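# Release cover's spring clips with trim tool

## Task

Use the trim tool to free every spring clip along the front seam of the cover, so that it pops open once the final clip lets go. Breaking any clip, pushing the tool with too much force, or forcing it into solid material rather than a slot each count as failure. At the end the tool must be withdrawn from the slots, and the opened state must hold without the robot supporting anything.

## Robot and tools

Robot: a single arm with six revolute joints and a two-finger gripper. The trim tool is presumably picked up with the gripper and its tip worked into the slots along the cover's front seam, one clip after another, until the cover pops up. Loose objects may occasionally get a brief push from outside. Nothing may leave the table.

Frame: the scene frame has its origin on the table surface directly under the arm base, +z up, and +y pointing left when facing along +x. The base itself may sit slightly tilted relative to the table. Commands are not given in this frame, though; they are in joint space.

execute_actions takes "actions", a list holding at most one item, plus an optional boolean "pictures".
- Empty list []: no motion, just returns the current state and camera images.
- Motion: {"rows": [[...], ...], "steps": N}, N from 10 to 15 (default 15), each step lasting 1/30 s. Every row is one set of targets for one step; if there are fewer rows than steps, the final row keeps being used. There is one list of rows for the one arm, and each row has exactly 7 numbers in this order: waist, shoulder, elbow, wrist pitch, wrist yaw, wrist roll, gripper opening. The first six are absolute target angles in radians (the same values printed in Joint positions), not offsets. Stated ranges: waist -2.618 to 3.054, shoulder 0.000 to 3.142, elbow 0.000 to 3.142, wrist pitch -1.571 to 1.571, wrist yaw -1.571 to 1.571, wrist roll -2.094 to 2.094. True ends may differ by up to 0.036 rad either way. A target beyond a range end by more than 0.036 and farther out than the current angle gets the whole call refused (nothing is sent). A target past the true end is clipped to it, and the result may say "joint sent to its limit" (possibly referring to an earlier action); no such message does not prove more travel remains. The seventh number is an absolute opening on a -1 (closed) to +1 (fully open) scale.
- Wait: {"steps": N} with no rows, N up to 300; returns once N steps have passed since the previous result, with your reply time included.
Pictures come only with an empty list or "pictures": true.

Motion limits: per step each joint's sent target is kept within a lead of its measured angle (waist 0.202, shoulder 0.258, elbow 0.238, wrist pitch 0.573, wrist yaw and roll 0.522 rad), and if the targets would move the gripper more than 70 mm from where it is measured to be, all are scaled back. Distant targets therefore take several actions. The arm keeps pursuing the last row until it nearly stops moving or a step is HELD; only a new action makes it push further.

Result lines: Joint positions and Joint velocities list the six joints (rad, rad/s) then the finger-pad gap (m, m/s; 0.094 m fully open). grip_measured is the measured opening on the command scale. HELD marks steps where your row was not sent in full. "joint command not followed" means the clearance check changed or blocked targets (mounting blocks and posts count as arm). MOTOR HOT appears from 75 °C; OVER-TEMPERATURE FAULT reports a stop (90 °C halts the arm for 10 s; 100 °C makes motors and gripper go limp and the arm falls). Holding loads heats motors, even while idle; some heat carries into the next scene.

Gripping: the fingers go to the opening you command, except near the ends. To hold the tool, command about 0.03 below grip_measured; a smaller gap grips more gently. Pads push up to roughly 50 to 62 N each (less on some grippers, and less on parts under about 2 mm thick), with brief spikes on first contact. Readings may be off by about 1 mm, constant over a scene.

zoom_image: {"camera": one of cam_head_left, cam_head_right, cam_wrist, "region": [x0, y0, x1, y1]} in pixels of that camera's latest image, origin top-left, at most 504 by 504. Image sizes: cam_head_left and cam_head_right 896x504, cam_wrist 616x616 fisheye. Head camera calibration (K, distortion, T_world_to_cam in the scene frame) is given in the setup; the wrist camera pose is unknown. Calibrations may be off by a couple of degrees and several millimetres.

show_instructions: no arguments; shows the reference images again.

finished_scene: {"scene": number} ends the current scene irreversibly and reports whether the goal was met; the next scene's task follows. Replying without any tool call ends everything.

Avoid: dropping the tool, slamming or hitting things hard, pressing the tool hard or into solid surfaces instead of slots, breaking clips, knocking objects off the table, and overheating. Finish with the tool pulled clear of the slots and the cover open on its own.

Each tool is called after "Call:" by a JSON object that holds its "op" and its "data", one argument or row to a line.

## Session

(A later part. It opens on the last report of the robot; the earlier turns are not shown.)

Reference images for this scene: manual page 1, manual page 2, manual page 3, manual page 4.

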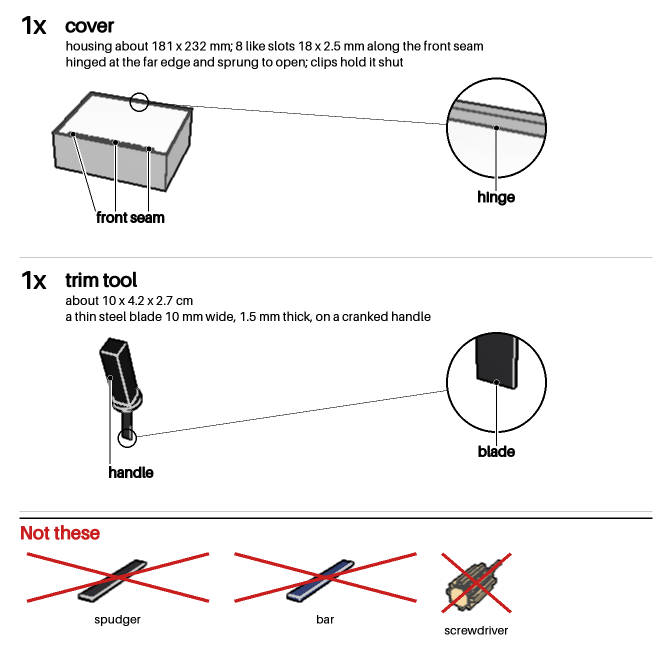

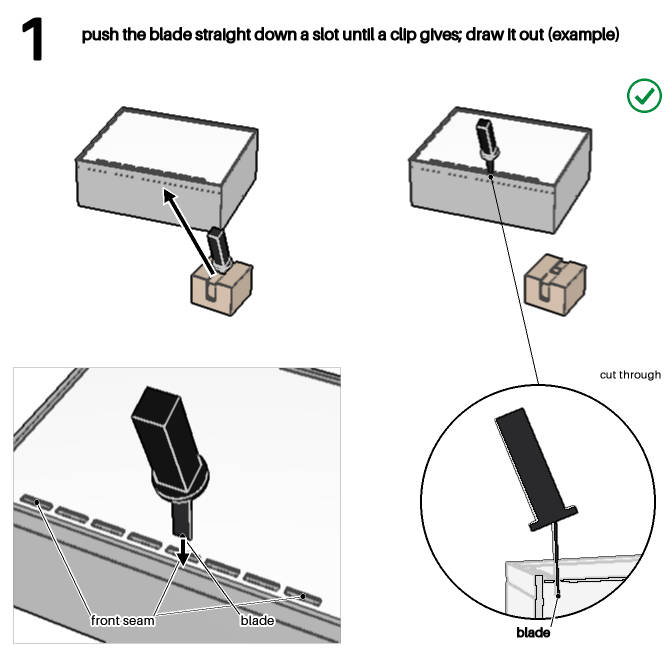

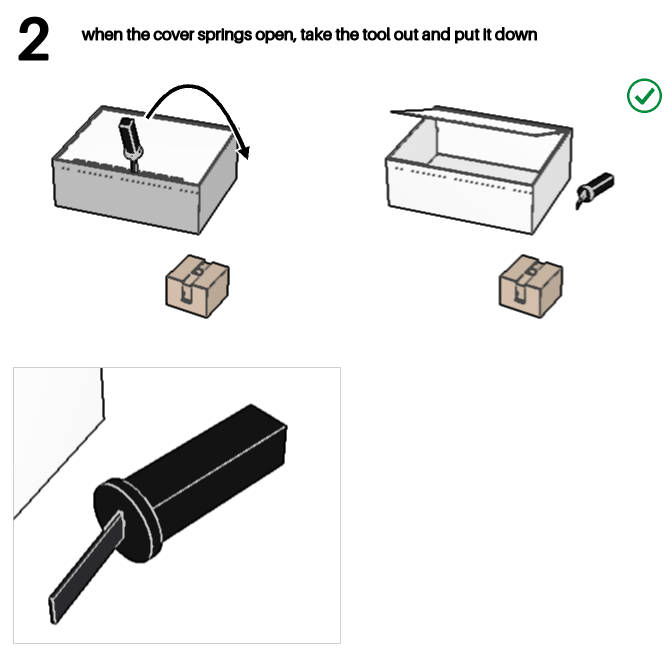

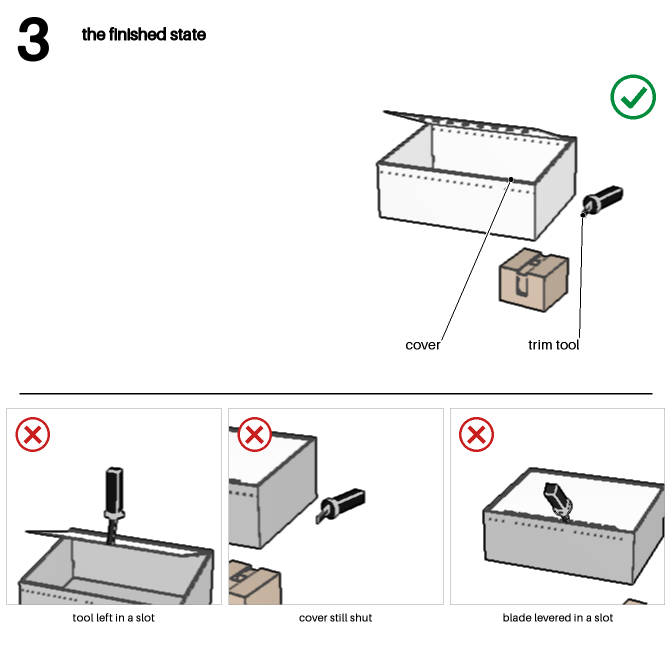

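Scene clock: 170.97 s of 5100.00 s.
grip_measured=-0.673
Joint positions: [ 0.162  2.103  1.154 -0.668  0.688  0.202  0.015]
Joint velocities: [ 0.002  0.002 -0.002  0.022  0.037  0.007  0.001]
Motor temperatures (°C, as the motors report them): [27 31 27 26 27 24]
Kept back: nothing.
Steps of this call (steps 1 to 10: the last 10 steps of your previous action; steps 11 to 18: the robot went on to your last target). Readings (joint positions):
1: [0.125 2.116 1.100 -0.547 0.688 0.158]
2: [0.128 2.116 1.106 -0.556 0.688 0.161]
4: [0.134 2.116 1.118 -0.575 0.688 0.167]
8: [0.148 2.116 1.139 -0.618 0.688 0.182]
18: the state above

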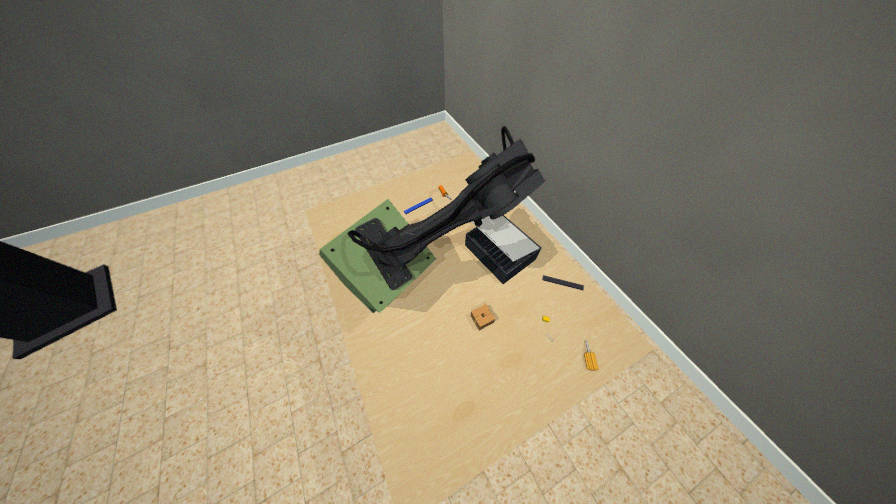

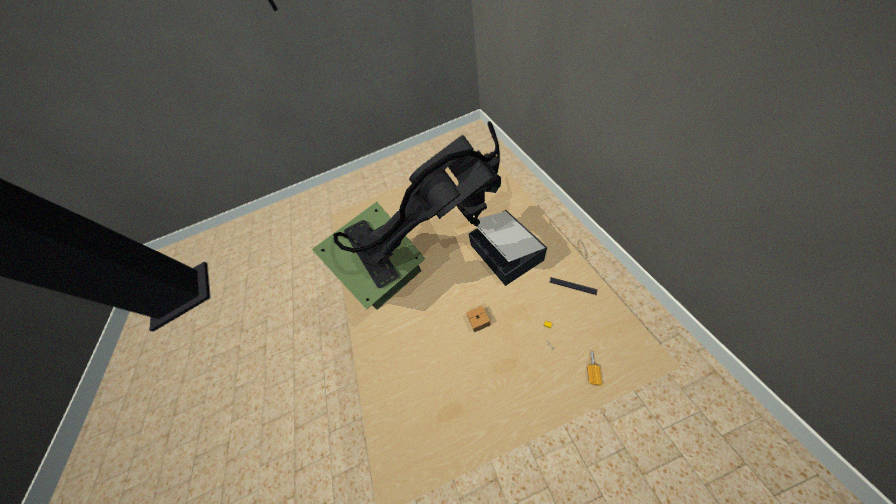

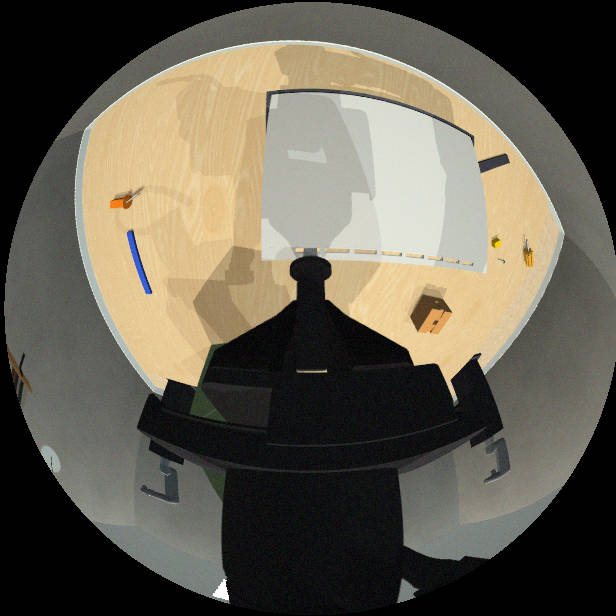

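Call:
{"op": "zoom_image", "data": {
  "camera": "cam_wrist",
  "region": [240, 215, 400, 295]
}}

Region (240, 215, 400, 295) of cam_wrist's 616x616 image, scaled by 3.150, with more detail than that image has.

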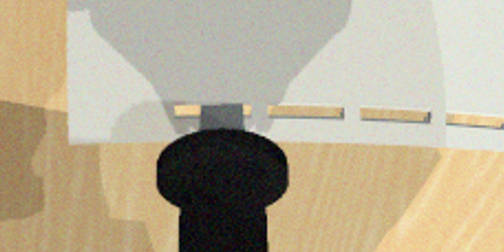

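Call:
{"op": "execute_actions", "data": {
  "actions": [
    {"rows":[[0.180,2.082,1.186,-0.690,0.696,0.213,-0.71],[0.184,2.079,1.191,-0.699,0.696,0.218,-0.71],[0.188,2.076,1.195,-0.708,0.696,0.223,-0.71],[0.192,2.073,1.199,-0.717,0.696,0.228,-0.71],[0.196,2.071,1.203,-0.726,0.696,0.233,-0.71],[0.200,2.069,1.207,-0.735,0.696,0.238,-0.71],[0.204,2.067,1.211,-0.744,0.695,0.243,-0.71],[0.208,2.065,1.215,-0.753,0.695,0.248,-0.71],[0.212,2.063,1.219,-0.762,0.695,0.253,-0.71],[0.216,2.061,1.223,-0.771,0.694,0.258,-0.71],[0.220,2.059,1.227,-0.780,0.694,0.263,-0.71],[0.224,2.057,1.231,-0.790,0.694,0.268,-0.71],[0.227,2.055,1.235,-0.800,0.694,0.273,-0.71],[0.230,2.054,1.238,-0.809,0.694,0.277,-0.71],[0.231,2.053,1.239,-0.816,0.694,0.279,-0.71]],"steps":15}
  ]
}}

Call:
{"op": "execute_actions", "data": {
  "actions": [
    {"steps":18}
  ],
  "pictures": true
}}

Call:
{"op": "zoom_image", "data": {
  "camera": "cam_wrist",
  "region": [240, 195, 400, 295]
}}

Scene clock: 173.27 s of 5100.00 s.
grip_measured=-0.673
Joint positions: [ 0.164  2.103  1.16  -0.691  0.688  0.212  0.015]
Joint velocities: [ 0.056 -0.007  0.12  -0.227  0.066  0.095  0.001]
Motor temperatures (°C, as the motors report them): [27 31 27 26 27 24]
Steps of this call (steps 1 to 15: the robot went on to your last target; steps 16 to 64: nothing new was sent; steps 65 to 69: the first 5 steps of this action). Readings (joint positions):
65: [0.162 2.103 1.154 -0.670 0.688 0.204]
66: [0.162 2.103 1.154 -0.673 0.688 0.205]
68: [0.162 2.103 1.157 -0.684 0.688 0.209]
69: the state above

Scene clock: 173.87 s of 5100.00 s.
grip_measured=-0.673
Joint positions: [ 0.212  2.07   1.214 -0.794  0.688  0.267  0.015]
Joint velocities: [ 0.002 -0.002  0.002 -0.007 -0.095  0.022  0.001]
Motor temperatures (°C, as the motors report them): [27 31 27 26 27 24]
Kept back: nothing.
Steps of this call (steps 1 to 10: the last 10 steps of your previous action; steps 11 to 18: the robot went on to your last target). Readings (joint positions):
1: [0.167 2.102 1.165 -0.699 0.688 0.215]
2: [0.170 2.099 1.169 -0.707 0.688 0.219]
4: [0.179 2.092 1.178 -0.729 0.688 0.227]
8: [0.196 2.083 1.193 -0.767 0.688 0.245]
18: the state above

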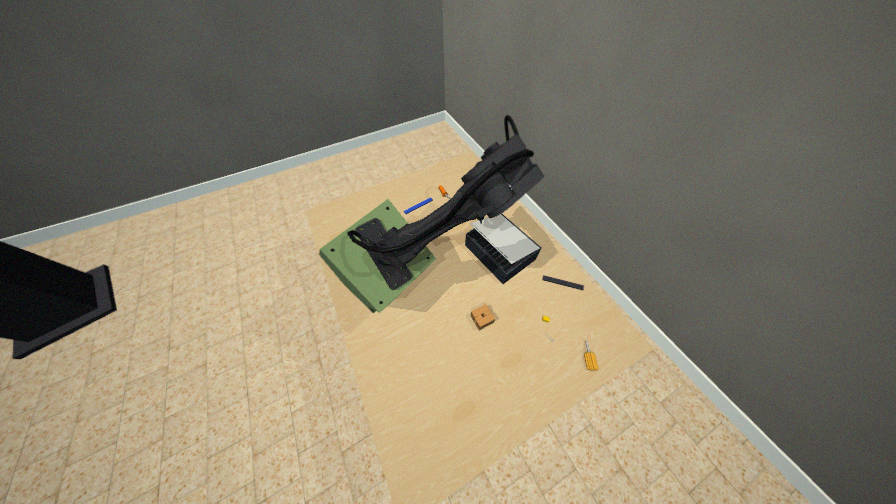

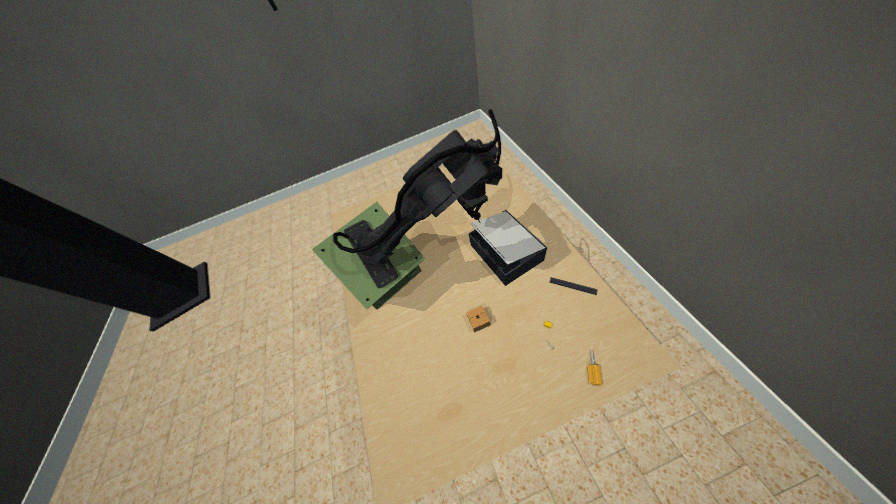

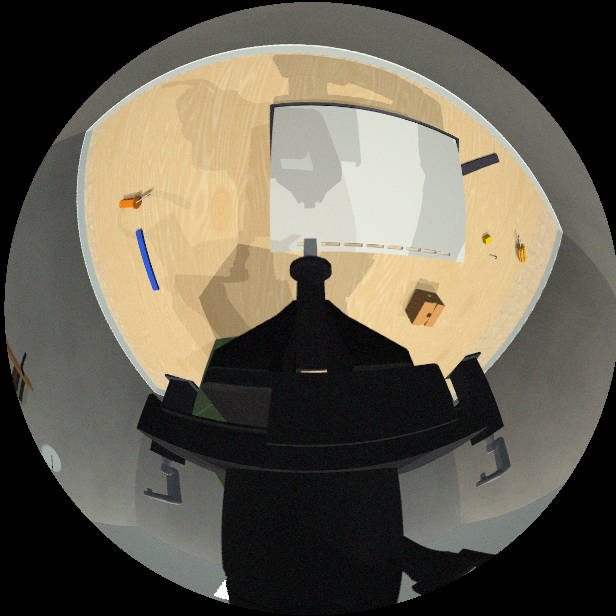

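Region (240, 195, 400, 295) of cam_wrist's 616x616 image, scaled by 3.150, with more detail than that image has; it fills the top 315 rows of this view, and the rest is white.

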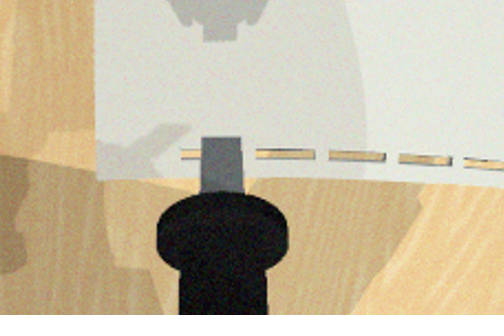

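Call:
{"op": "execute_actions", "data": {
  "actions": [
    {"rows":[[0.225,2.040,1.180,-0.790,0.688,0.267,-0.71],[0.225,2.020,1.150,-0.785,0.688,0.267,-0.71],[0.220,2.000,1.120,-0.780,0.688,0.267,-0.71],[0.215,1.980,1.090,-0.770,0.688,0.267,-0.71],[0.210,1.960,1.060,-0.760,0.688,0.267,-0.71],[0.200,1.940,1.030,-0.750,0.688,0.267,-0.71],[0.190,1.920,1.000,-0.740,0.688,0.267,-0.71],[0.180,1.900,0.970,-0.730,0.688,0.267,-0.71],[0.170,1.880,0.940,-0.720,0.688,0.267,-0.71],[0.160,1.860,0.915,-0.715,0.688,0.267,-0.71],[0.150,1.845,0.895,-0.712,0.688,0.267,-0.71],[0.140,1.835,0.880,-0.710,0.688,0.267,-0.71]],"steps":15}
  ]
}}

Call:
{"op": "execute_actions", "data": {
  "actions": [
    {"rows":[[0.08,1.83,0.88,-0.70,0.62,0.10,-0.71],[0.01,1.83,0.885,-0.69,0.54,-0.07,-0.71],[-0.06,1.83,0.89,-0.68,0.46,-0.24,-0.71],[-0.13,1.83,0.895,-0.67,0.38,-0.41,-0.71],[-0.20,1.83,0.90,-0.66,0.30,-0.58,-0.71],[-0.27,1.83,0.905,-0.65,0.22,-0.75,-0.71],[-0.34,1.83,0.91,-0.64,0.14,-0.92,-0.71],[-0.41,1.83,0.915,-0.63,0.06,-1.09,-0.71],[-0.48,1.83,0.92,-0.62,-0.02,-1.26,-0.71],[-0.55,1.83,0.93,-0.61,-0.10,-1.43,-0.71],[-0.62,1.83,0.94,-0.60,-0.18,-1.60,-0.71],[-0.69,1.83,0.95,-0.59,-0.26,-1.75,-0.71],[-0.75,1.83,0.96,-0.58,-0.33,-1.88,-0.71],[-0.80,1.83,0.97,-0.57,-0.39,-1.98,-0.71],[-0.83,1.83,0.97,-0.56,-0.43,-2.04,-0.71]],"steps":15}
  ]
}}

Call:
{"op": "execute_actions", "data": {
  "actions": [
    {"steps":30}
  ],
  "pictures": true
}}

Scene clock: 184.77 s of 5100.00 s.
grip_measured=-0.673
Joint positions: [ 0.212  2.015  1.134 -0.778  0.688  0.27   0.015]
Joint velocities: [-0.007 -0.618 -0.872 -0.007  0.007 -0.037 -0.001]
Motor temperatures (°C, as the motors report them): [27 31 27 26 27 24]
Steps of this call (steps 1 to 30: the robot went on to your last target; steps 31 to 90: nothing new was sent; then 7.73 s passed at rest; steps 91 to 95: the first 5 steps of this action). Readings (joint positions):
91: [0.212 2.070 1.214 -0.799 0.688 0.270]
92: [0.212 2.065 1.206 -0.792 0.688 0.270]
94: [0.212 2.035 1.163 -0.781 0.688 0.270]
95: the state above

Scene clock: 185.27 s of 5100.00 s.
grip_measured=-0.673
Joint positions: [-0.057  1.85   0.897 -0.705  0.518 -0.087  0.015]
Joint velocities: [-2.059 -0.002 -0.012  0.359 -1.458 -2.762 -0.001]
Motor temperatures (°C, as the motors report them): [27 31 27 26 27 24]
Steps of this call (steps 1 to 10: the last 10 steps of your previous action; steps 11 to 15: the first 5 steps of this action). Readings (joint positions):
11: [0.128 1.854 0.897 -0.746 0.678 0.244]
12: [0.107 1.853 0.897 -0.739 0.651 0.188]
14: [0.012 1.851 0.897 -0.717 0.568 0.012]
15: the state above

Scene clock: 186.27 s of 5100.00 s.
grip_measured=-0.674
Joint positions: [-0.843  1.85   0.955 -0.574 -0.404 -2.014  0.015]
Joint velocities: [ 0.002 -0.027  0.002 -0.022 -0.022 -0.095  0.   ]
Motor temperatures (°C, as the motors report them): [27 31 27 26 27 24]
Kept back: nothing.
Steps of this call (steps 1 to 10: the last 10 steps of your previous action; steps 11 to 30: the robot went on to your last target). Readings (joint positions):
1: [-0.131 1.850 0.897 -0.694 0.463 -0.187]
2: [-0.208 1.850 0.897 -0.683 0.404 -0.286]
4: [-0.363 1.850 0.897 -0.662 0.276 -0.484]
8: [-0.649 1.850 0.918 -0.632 -0.008 -0.880]
30: the state above

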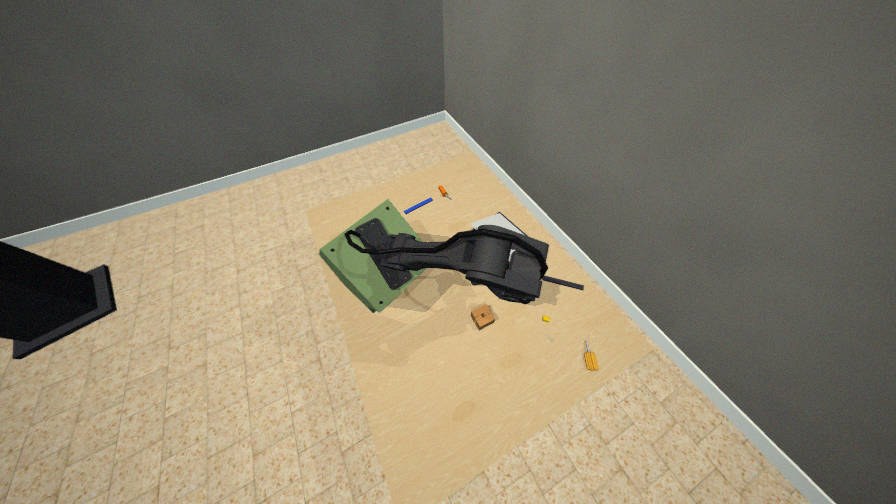

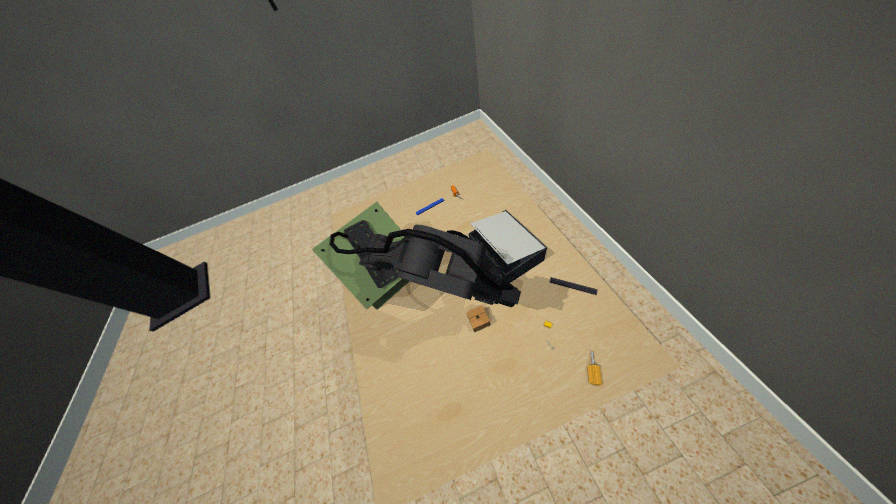

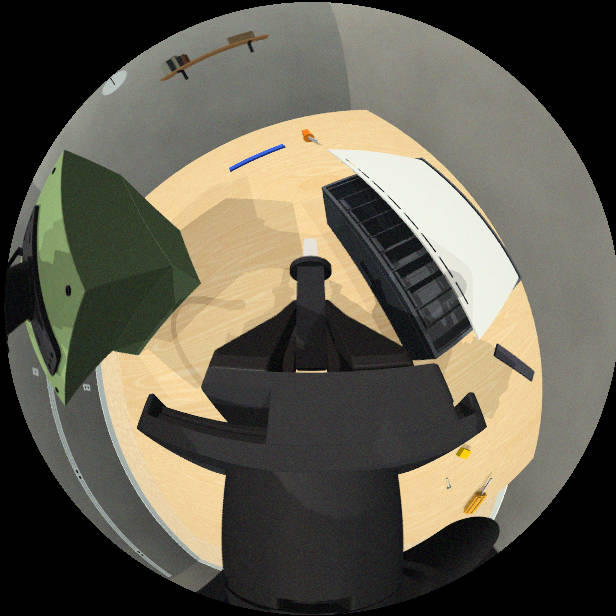

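Call:
{"op": "execute_actions", "data": {
  "actions": [
    {"rows":[[-0.845,1.90,0.97,-0.57,-0.41,-2.04,-0.71],[-0.85,1.94,0.98,-0.56,-0.41,-2.04,-0.71],[-0.85,1.98,0.99,-0.55,-0.41,-2.04,-0.71],[-0.85,2.02,1.00,-0.54,-0.41,-2.04,-0.71],[-0.855,2.06,1.01,-0.53,-0.41,-2.04,-0.71],[-0.855,2.10,1.02,-0.52,-0.41,-2.04,-0.71],[-0.86,2.14,1.03,-0.51,-0.41,-2.04,-0.71],[-0.86,2.18,1.04,-0.50,-0.41,-2.04,-0.71],[-0.865,2.21,1.05,-0.50,-0.41,-2.04,-0.71],[-0.87,2.24,1.06,-0.50,-0.41,-2.04,-0.71],[-0.87,2.26,1.07,-0.50,-0.41,-2.04,-0.71]],"steps":13}
  ]
}}

Call:
{"op": "execute_actions", "data": {
  "actions": [
    {"steps":22}
  ],
  "pictures": true
}}

Scene clock: 187.20 s of 5100.00 s.
grip_measured=-0.674
Joint positions: [-0.843  1.887  0.963 -0.571 -0.406 -2.03   0.015]
Joint velocities: [ 0.007  0.764  0.232  0.066 -0.051 -0.022 -0.001]
Motor temperatures (°C, as the motors report them): [27 31 27 26 27 24]
Steps of this call (steps 1 to 25: the robot went on to your last target; steps 26 to 28: the first 3 steps of this action). Readings (joint positions):
26: [-0.843 1.854 0.955 -0.574 -0.406 -2.030]
27: [-0.843 1.865 0.957 -0.573 -0.406 -2.030]
28: the state above

Scene clock: 187.93 s of 5100.00 s.
grip_measured=-0.674
Joint positions: [-0.866  2.262  1.048 -0.514 -0.404 -2.03   0.015]
Joint velocities: [ 0.002 -0.007 -0.002 -0.037 -0.007 -0.007 -0.   ]
Motor temperatures (°C, as the motors report them): [27 31 27 26 27 24]
Kept back: nothing.
Steps of this call (steps 1 to 10: the last 10 steps of your previous action; steps 11 to 22: the robot went on to your last target). Readings (joint positions):
1: [-0.843 1.920 0.972 -0.567 -0.406 -2.030]
2: [-0.844 1.959 0.982 -0.561 -0.406 -2.030]
4: [-0.846 2.047 1.000 -0.546 -0.406 -2.030]
8: [-0.858 2.210 1.029 -0.525 -0.406 -2.030]
22: the state above

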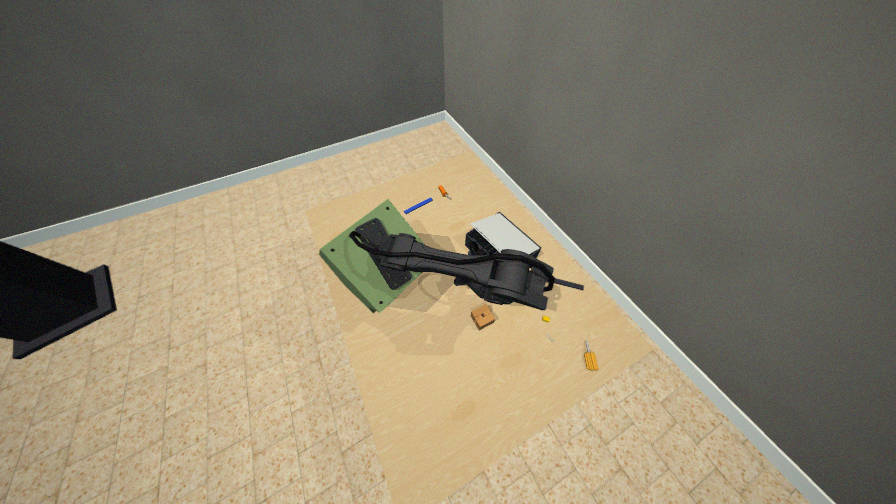

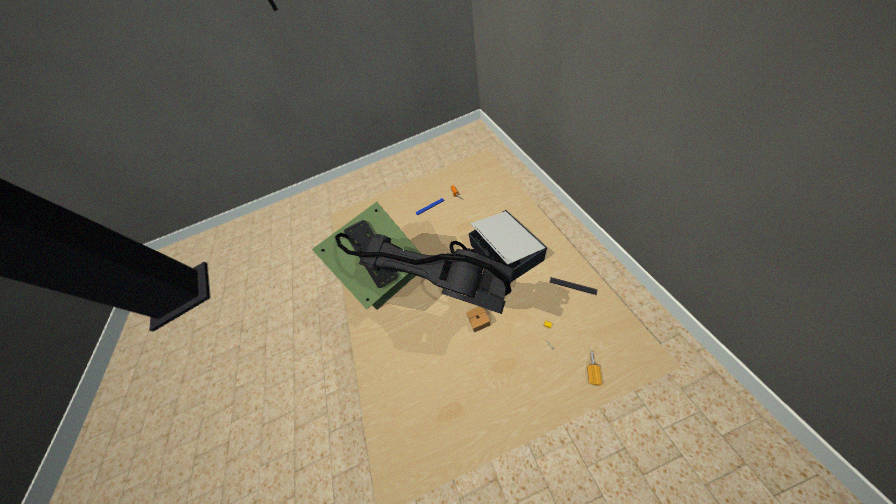

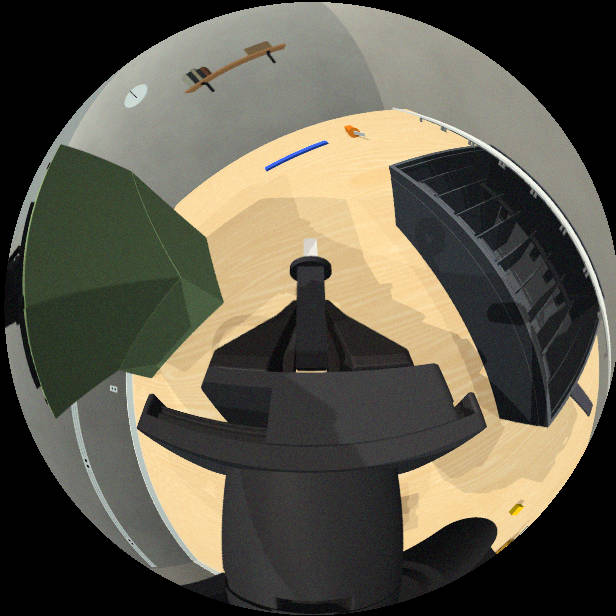

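Call:
{"op": "execute_actions", "data": {
  "actions": [
    {"rows":[[-0.875,2.285,1.075,-0.50,-0.41,-2.04,-0.71],[-0.88,2.305,1.09,-0.495,-0.41,-2.04,-0.71],[-0.885,2.325,1.105,-0.49,-0.41,-2.04,-0.71],[-0.89,2.345,1.12,-0.485,-0.41,-2.04,-0.71],[-0.895,2.365,1.135,-0.48,-0.41,-2.04,-0.71],[-0.90,2.380,1.15,-0.475,-0.41,-2.04,-0.71],[-0.90,2.395,1.16,-0.47,-0.41,-2.04,-0.71],[-0.905,2.405,1.17,-0.465,-0.41,-2.04,-0.71],[-0.905,2.415,1.175,-0.46,-0.41,-2.04,-0.71]],"steps":13}
  ]
}}

Call:
{"op": "execute_actions", "data": {
  "actions": [
    {"steps":20}
  ],
  "pictures": true
}}

Scene clock: 188.67 s of 5100.00 s.
grip_measured=-0.674
Joint positions: [-0.868  2.274  1.059 -0.515 -0.404 -2.03   0.015]
Joint velocities: [-0.061  0.305  0.305 -0.007  0.081  0.051 -0.   ]
Motor temperatures (°C, as the motors report them): [27 31 27 26 27 24]
Steps of this call (steps 1 to 15: the robot went on to your last target; steps 16 to 19: nothing new was sent; steps 20 to 22: the first 3 steps of this action). Readings (joint positions):
20: [-0.866 2.262 1.048 -0.514 -0.404 -2.030]
21: [-0.867 2.265 1.051 -0.515 -0.404 -2.030]
22: the state above

Scene clock: 189.33 s of 5100.00 s.
grip_measured=-0.674
Joint positions: [-0.903  2.401  1.15  -0.476 -0.404 -2.03   0.015]
Joint velocities: [ 0.007  0.002 -0.022 -0.022 -0.081 -0.007  0.   ]
Motor temperatures (°C, as the motors report them): [27 31 27 26 27 24]
Kept back: nothing.
Steps of this call (steps 1 to 10: the last 10 steps of your previous action; steps 11 to 20: the robot went on to your last target). Readings (joint positions):
1: [-0.871 2.289 1.073 -0.514 -0.404 -2.030]
2: [-0.875 2.307 1.089 -0.511 -0.404 -2.030]
4: [-0.886 2.346 1.119 -0.501 -0.404 -2.030]
8: [-0.902 2.397 1.150 -0.480 -0.404 -2.030]
20: the state above

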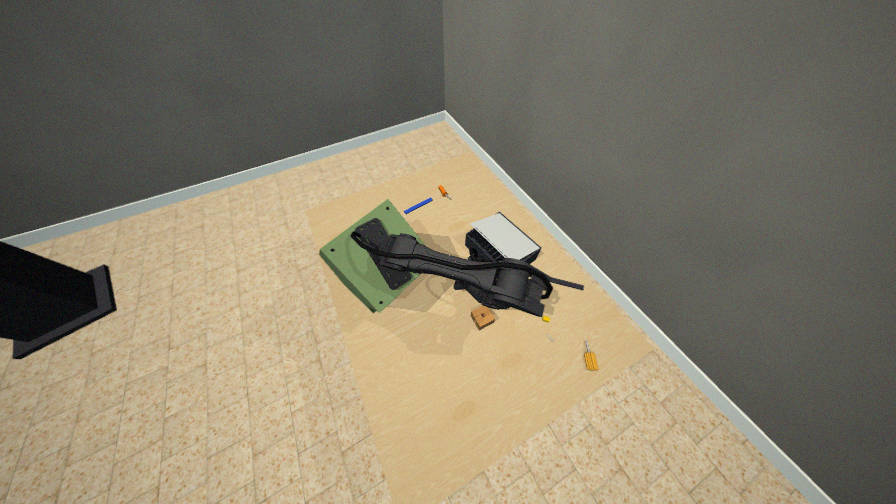

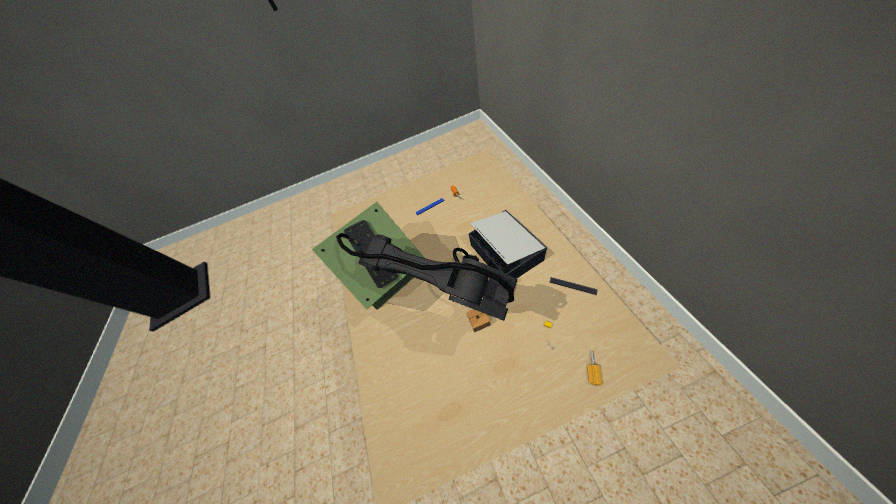

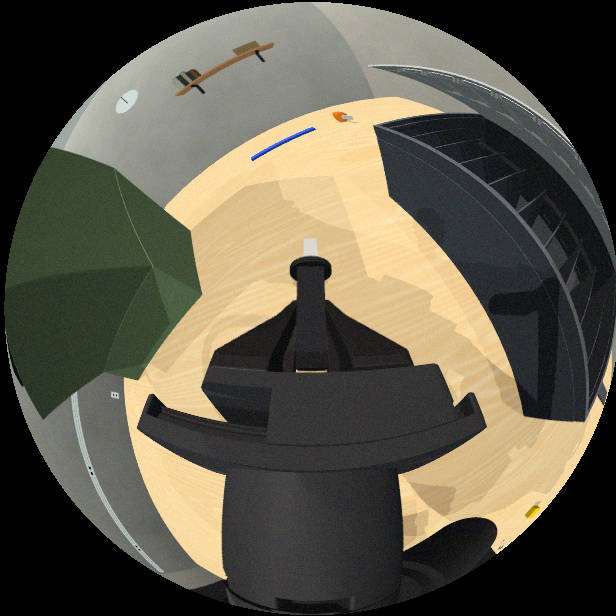

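Call:
{"op": "execute_actions", "data": {
  "actions": []
}}

Scene clock: 189.87 s of 5100.00 s.
grip_measured=-0.674
Joint positions: [-0.903  2.401  1.15  -0.476 -0.404 -2.03   0.015]
Joint velocities: [-0.002 -0.002  0.002 -0.007  0.022 -0.007 -0.001]
Motor temperatures (°C, as the motors report them): [27 31 27 26 27 24]
Kept back: nothing.
Steps of this call (steps 1 to 15: the robot went on to your last target; step 16: nothing new was sent). Readings (joint positions):
1: [-0.903 2.401 1.150 -0.476 -0.404 -2.030]
2: [-0.903 2.401 1.150 -0.476 -0.404 -2.030]
4: [-0.903 2.401 1.150 -0.476 -0.404 -2.030]
8: [-0.903 2.401 1.150 -0.476 -0.404 -2.030]
16: the state above
The arm was judged still, so your last target was given up. Only a new action makes it travel on or press farther. Fingers that are still opening or closing keep moving.

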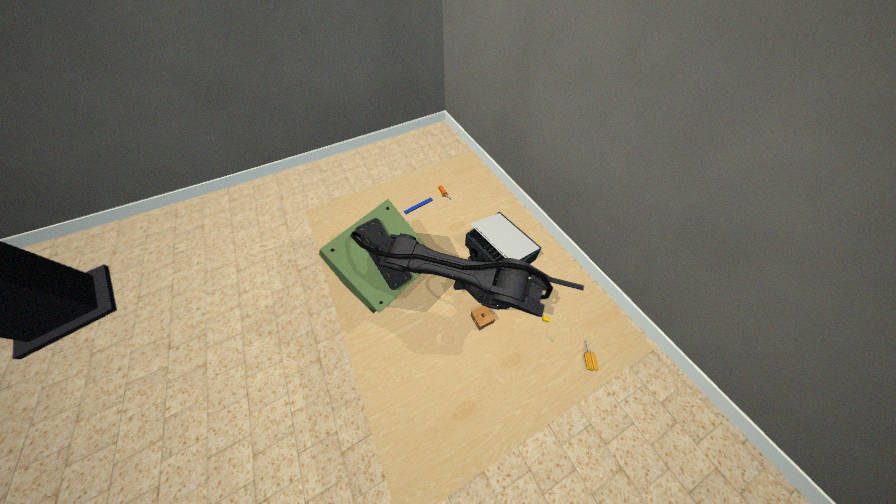

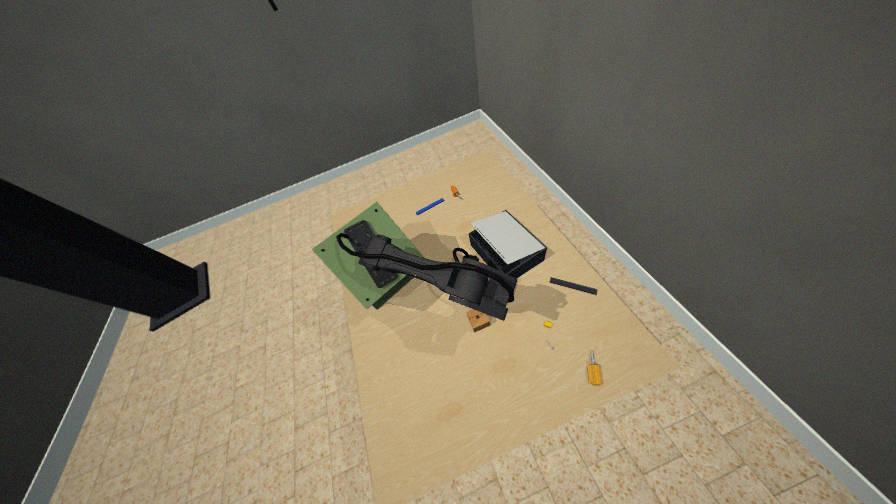

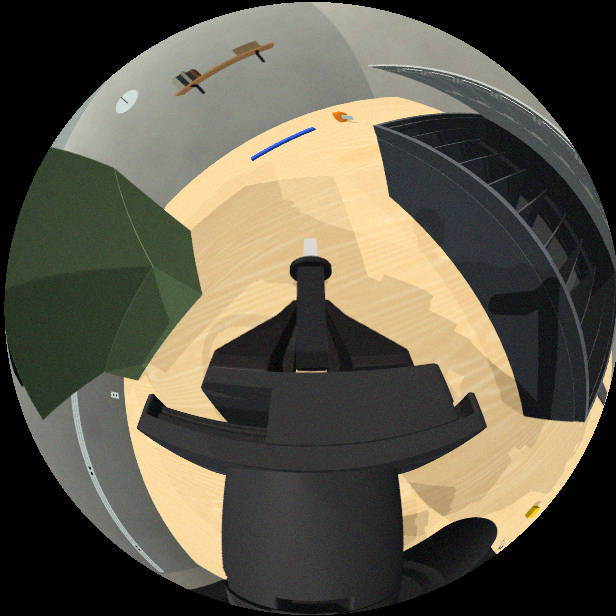

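Call:
{"op": "execute_actions", "data": {
  "actions": [
    {"rows":[[-0.905,2.415,1.165,-0.47,-0.405,-2.03,-0.71],[-0.906,2.42,1.17,-0.467,-0.405,-2.03,-0.71],[-0.907,2.425,1.175,-0.464,-0.406,-2.03,-0.71],[-0.908,2.43,1.18,-0.461,-0.407,-2.03,-0.71],[-0.909,2.435,1.185,-0.458,-0.408,-2.035,-0.71],[-0.91,2.44,1.19,-0.455,-0.409,-2.035,-0.71],[-0.911,2.445,1.195,-0.452,-0.41,-2.04,-0.71],[-0.912,2.45,1.2,-0.449,-0.41,-2.04,-0.71],[-0.912,2.455,1.205,-0.445,-0.41,-2.04,-0.71]],"steps":15}
  ]
}}

Call:
{"op": "execute_actions", "data": {
  "actions": [
    {"steps":10}
  ],
  "pictures": true
}}

Scene clock: 190.43 s of 5100.00 s.
grip_measured=-0.674
Joint positions: [-0.903  2.403  1.152 -0.476 -0.404 -2.03   0.015]
Joint velocities: [ 0.007  0.061  0.061 -0.051 -0.051 -0.051  0.   ]
Motor temperatures (°C, as the motors report them): [27 31 27 26 27 24]
Steps of this call (steps 1 to 12: nothing new was sent; steps 13 to 17: the first 5 steps of this action). Readings (joint positions):
13: [-0.903 2.401 1.150 -0.476 -0.404 -2.030]
14: [-0.903 2.401 1.150 -0.476 -0.404 -2.030]
16: [-0.903 2.401 1.150 -0.476 -0.404 -2.030]
17: the state above

Scene clock: 190.77 s of 5100.00 s.
grip_measured=-0.674
Joint positions: [-0.903  2.437  1.182 -0.462 -0.404 -2.03   0.015]
Joint velocities: [ 0.007 -0.007 -0.002  0.007  0.037  0.007 -0.001]
Motor temperatures (°C, as the motors report them): [27 31 27 26 27 24]
Kept back: nothing.
Steps of this call (steps 1 to 10: the last 10 steps of your previous action). Readings (joint positions):
1: [-0.903 2.407 1.156 -0.476 -0.404 -2.030]
2: [-0.903 2.413 1.162 -0.475 -0.404 -2.030]
4: [-0.903 2.425 1.174 -0.471 -0.404 -2.030]
8: [-0.903 2.437 1.182 -0.463 -0.404 -2.030]
10: the state above

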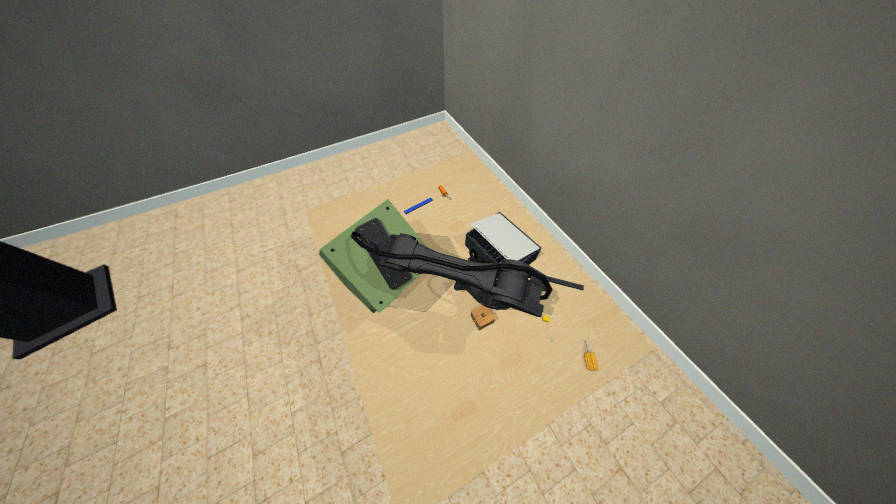

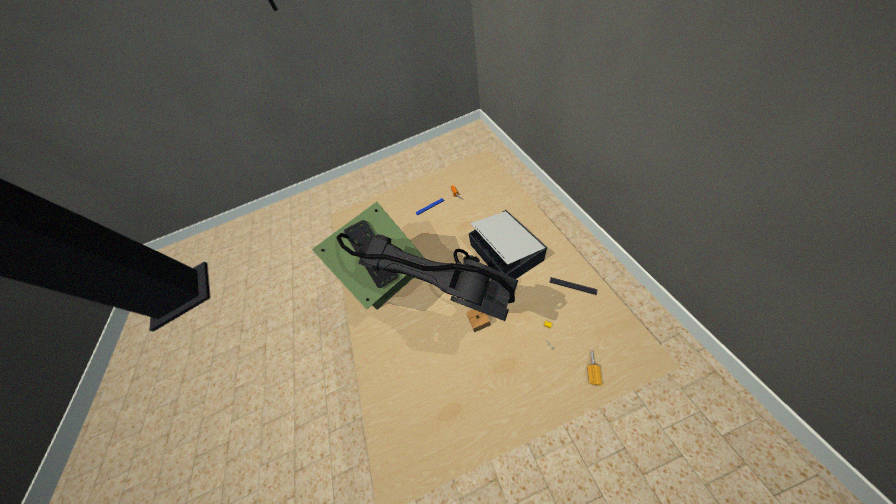

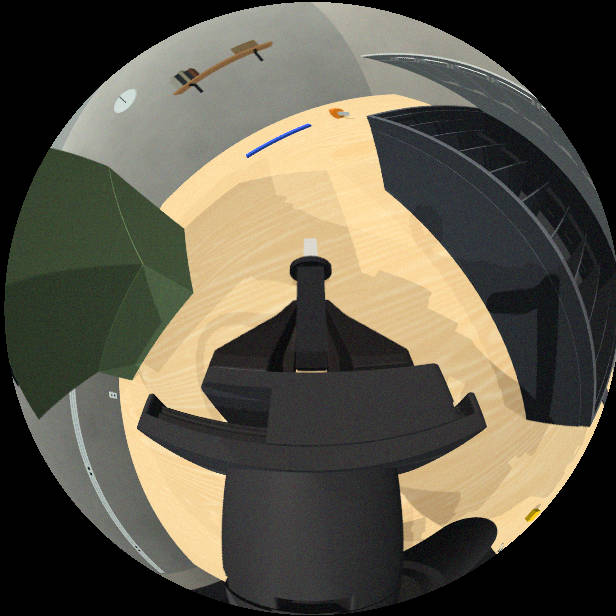

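Call:
{"op": "execute_actions", "data": {
  "actions": [
    {"rows":[[-0.908,2.45,1.2,-0.45,-0.41,-2.035,-0.68],[-0.908,2.45,1.2,-0.45,-0.41,-2.035,-0.65],[-0.908,2.45,1.2,-0.45,-0.41,-2.035,-0.62],[-0.908,2.45,1.2,-0.45,-0.41,-2.035,-0.58],[-0.908,2.45,1.2,-0.45,-0.41,-2.035,-0.54],[-0.908,2.45,1.2,-0.45,-0.41,-2.035,-0.5],[-0.908,2.45,1.2,-0.45,-0.41,-2.035,-0.45],[-0.908,2.45,1.2,-0.45,-0.41,-2.035,-0.4],[-0.908,2.45,1.2,-0.45,-0.41,-2.035,-0.35],[-0.908,2.45,1.2,-0.45,-0.41,-2.035,-0.3],[-0.908,2.45,1.2,-0.45,-0.41,-2.035,-0.25],[-0.908,2.45,1.2,-0.45,-0.41,-2.035,-0.2]],"steps":15}
  ]
}}

Call:
{"op": "execute_actions", "data": {
  "actions": [
    {"steps":15}
  ],
  "pictures": true
}}

Scene clock: 191.50 s of 5100.00 s.
grip_measured=-0.559
Joint positions: [-0.903  2.437  1.182 -0.461 -0.404 -2.03   0.021]
Joint velocities: [ 0.002 -0.007 -0.007  0.007  0.051  0.051  0.033]
Motor temperatures (°C, as the motors report them): [27 31 27 26 27 24]
Steps of this call (steps 1 to 17: the robot went on to your last target; steps 18 to 22: the first 5 steps of this action). Readings (joint positions):
18: [-0.903 2.437 1.182 -0.461 -0.404 -2.030]
19: [-0.903 2.437 1.182 -0.461 -0.404 -2.030]
21: [-0.903 2.437 1.182 -0.461 -0.404 -2.030]
22: the state above

Scene clock: 192.00 s of 5100.00 s.
grip_measured=-0.202
Joint positions: [-0.903  2.437  1.182 -0.461 -0.404 -2.03   0.037]
Joint velocities: [-0.012 -0.007 -0.012  0.022  0.037 -0.051  0.   ]
Motor temperatures (°C, as the motors report them): [27 31 27 26 27 24]
Kept back: nothing.
Steps of this call (steps 1 to 10: the last 10 steps of your previous action; steps 11 to 15: the robot went on to your last target). Readings (joint positions):
1: [-0.903 2.437 1.182 -0.461 -0.404 -2.030]
2: [-0.903 2.437 1.182 -0.461 -0.404 -2.030]
4: [-0.903 2.437 1.182 -0.461 -0.404 -2.030]
8: [-0.903 2.437 1.182 -0.461 -0.404 -2.030]
15: the state above
The arm was judged still, so your last target was given up. Only a new action makes it travel on or press farther. Fingers that are still opening or closing keep moving.

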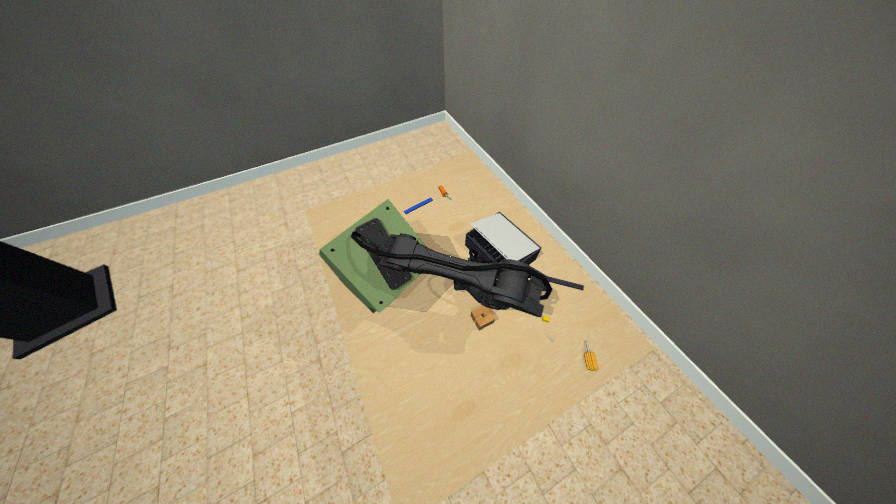

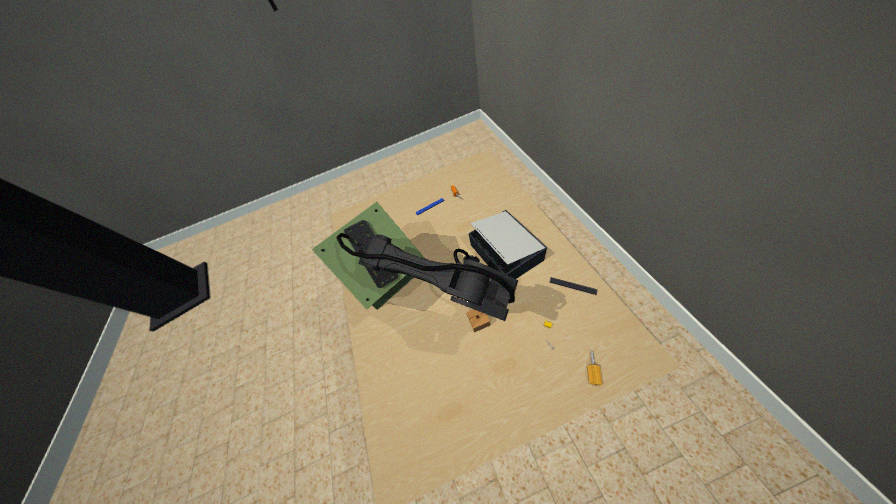

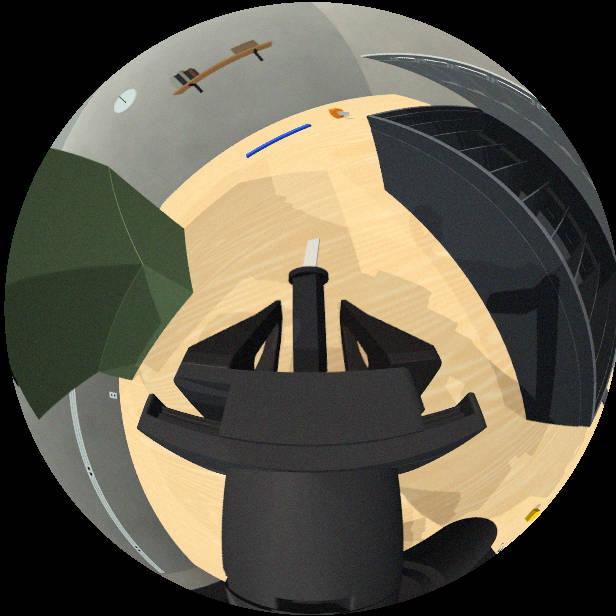

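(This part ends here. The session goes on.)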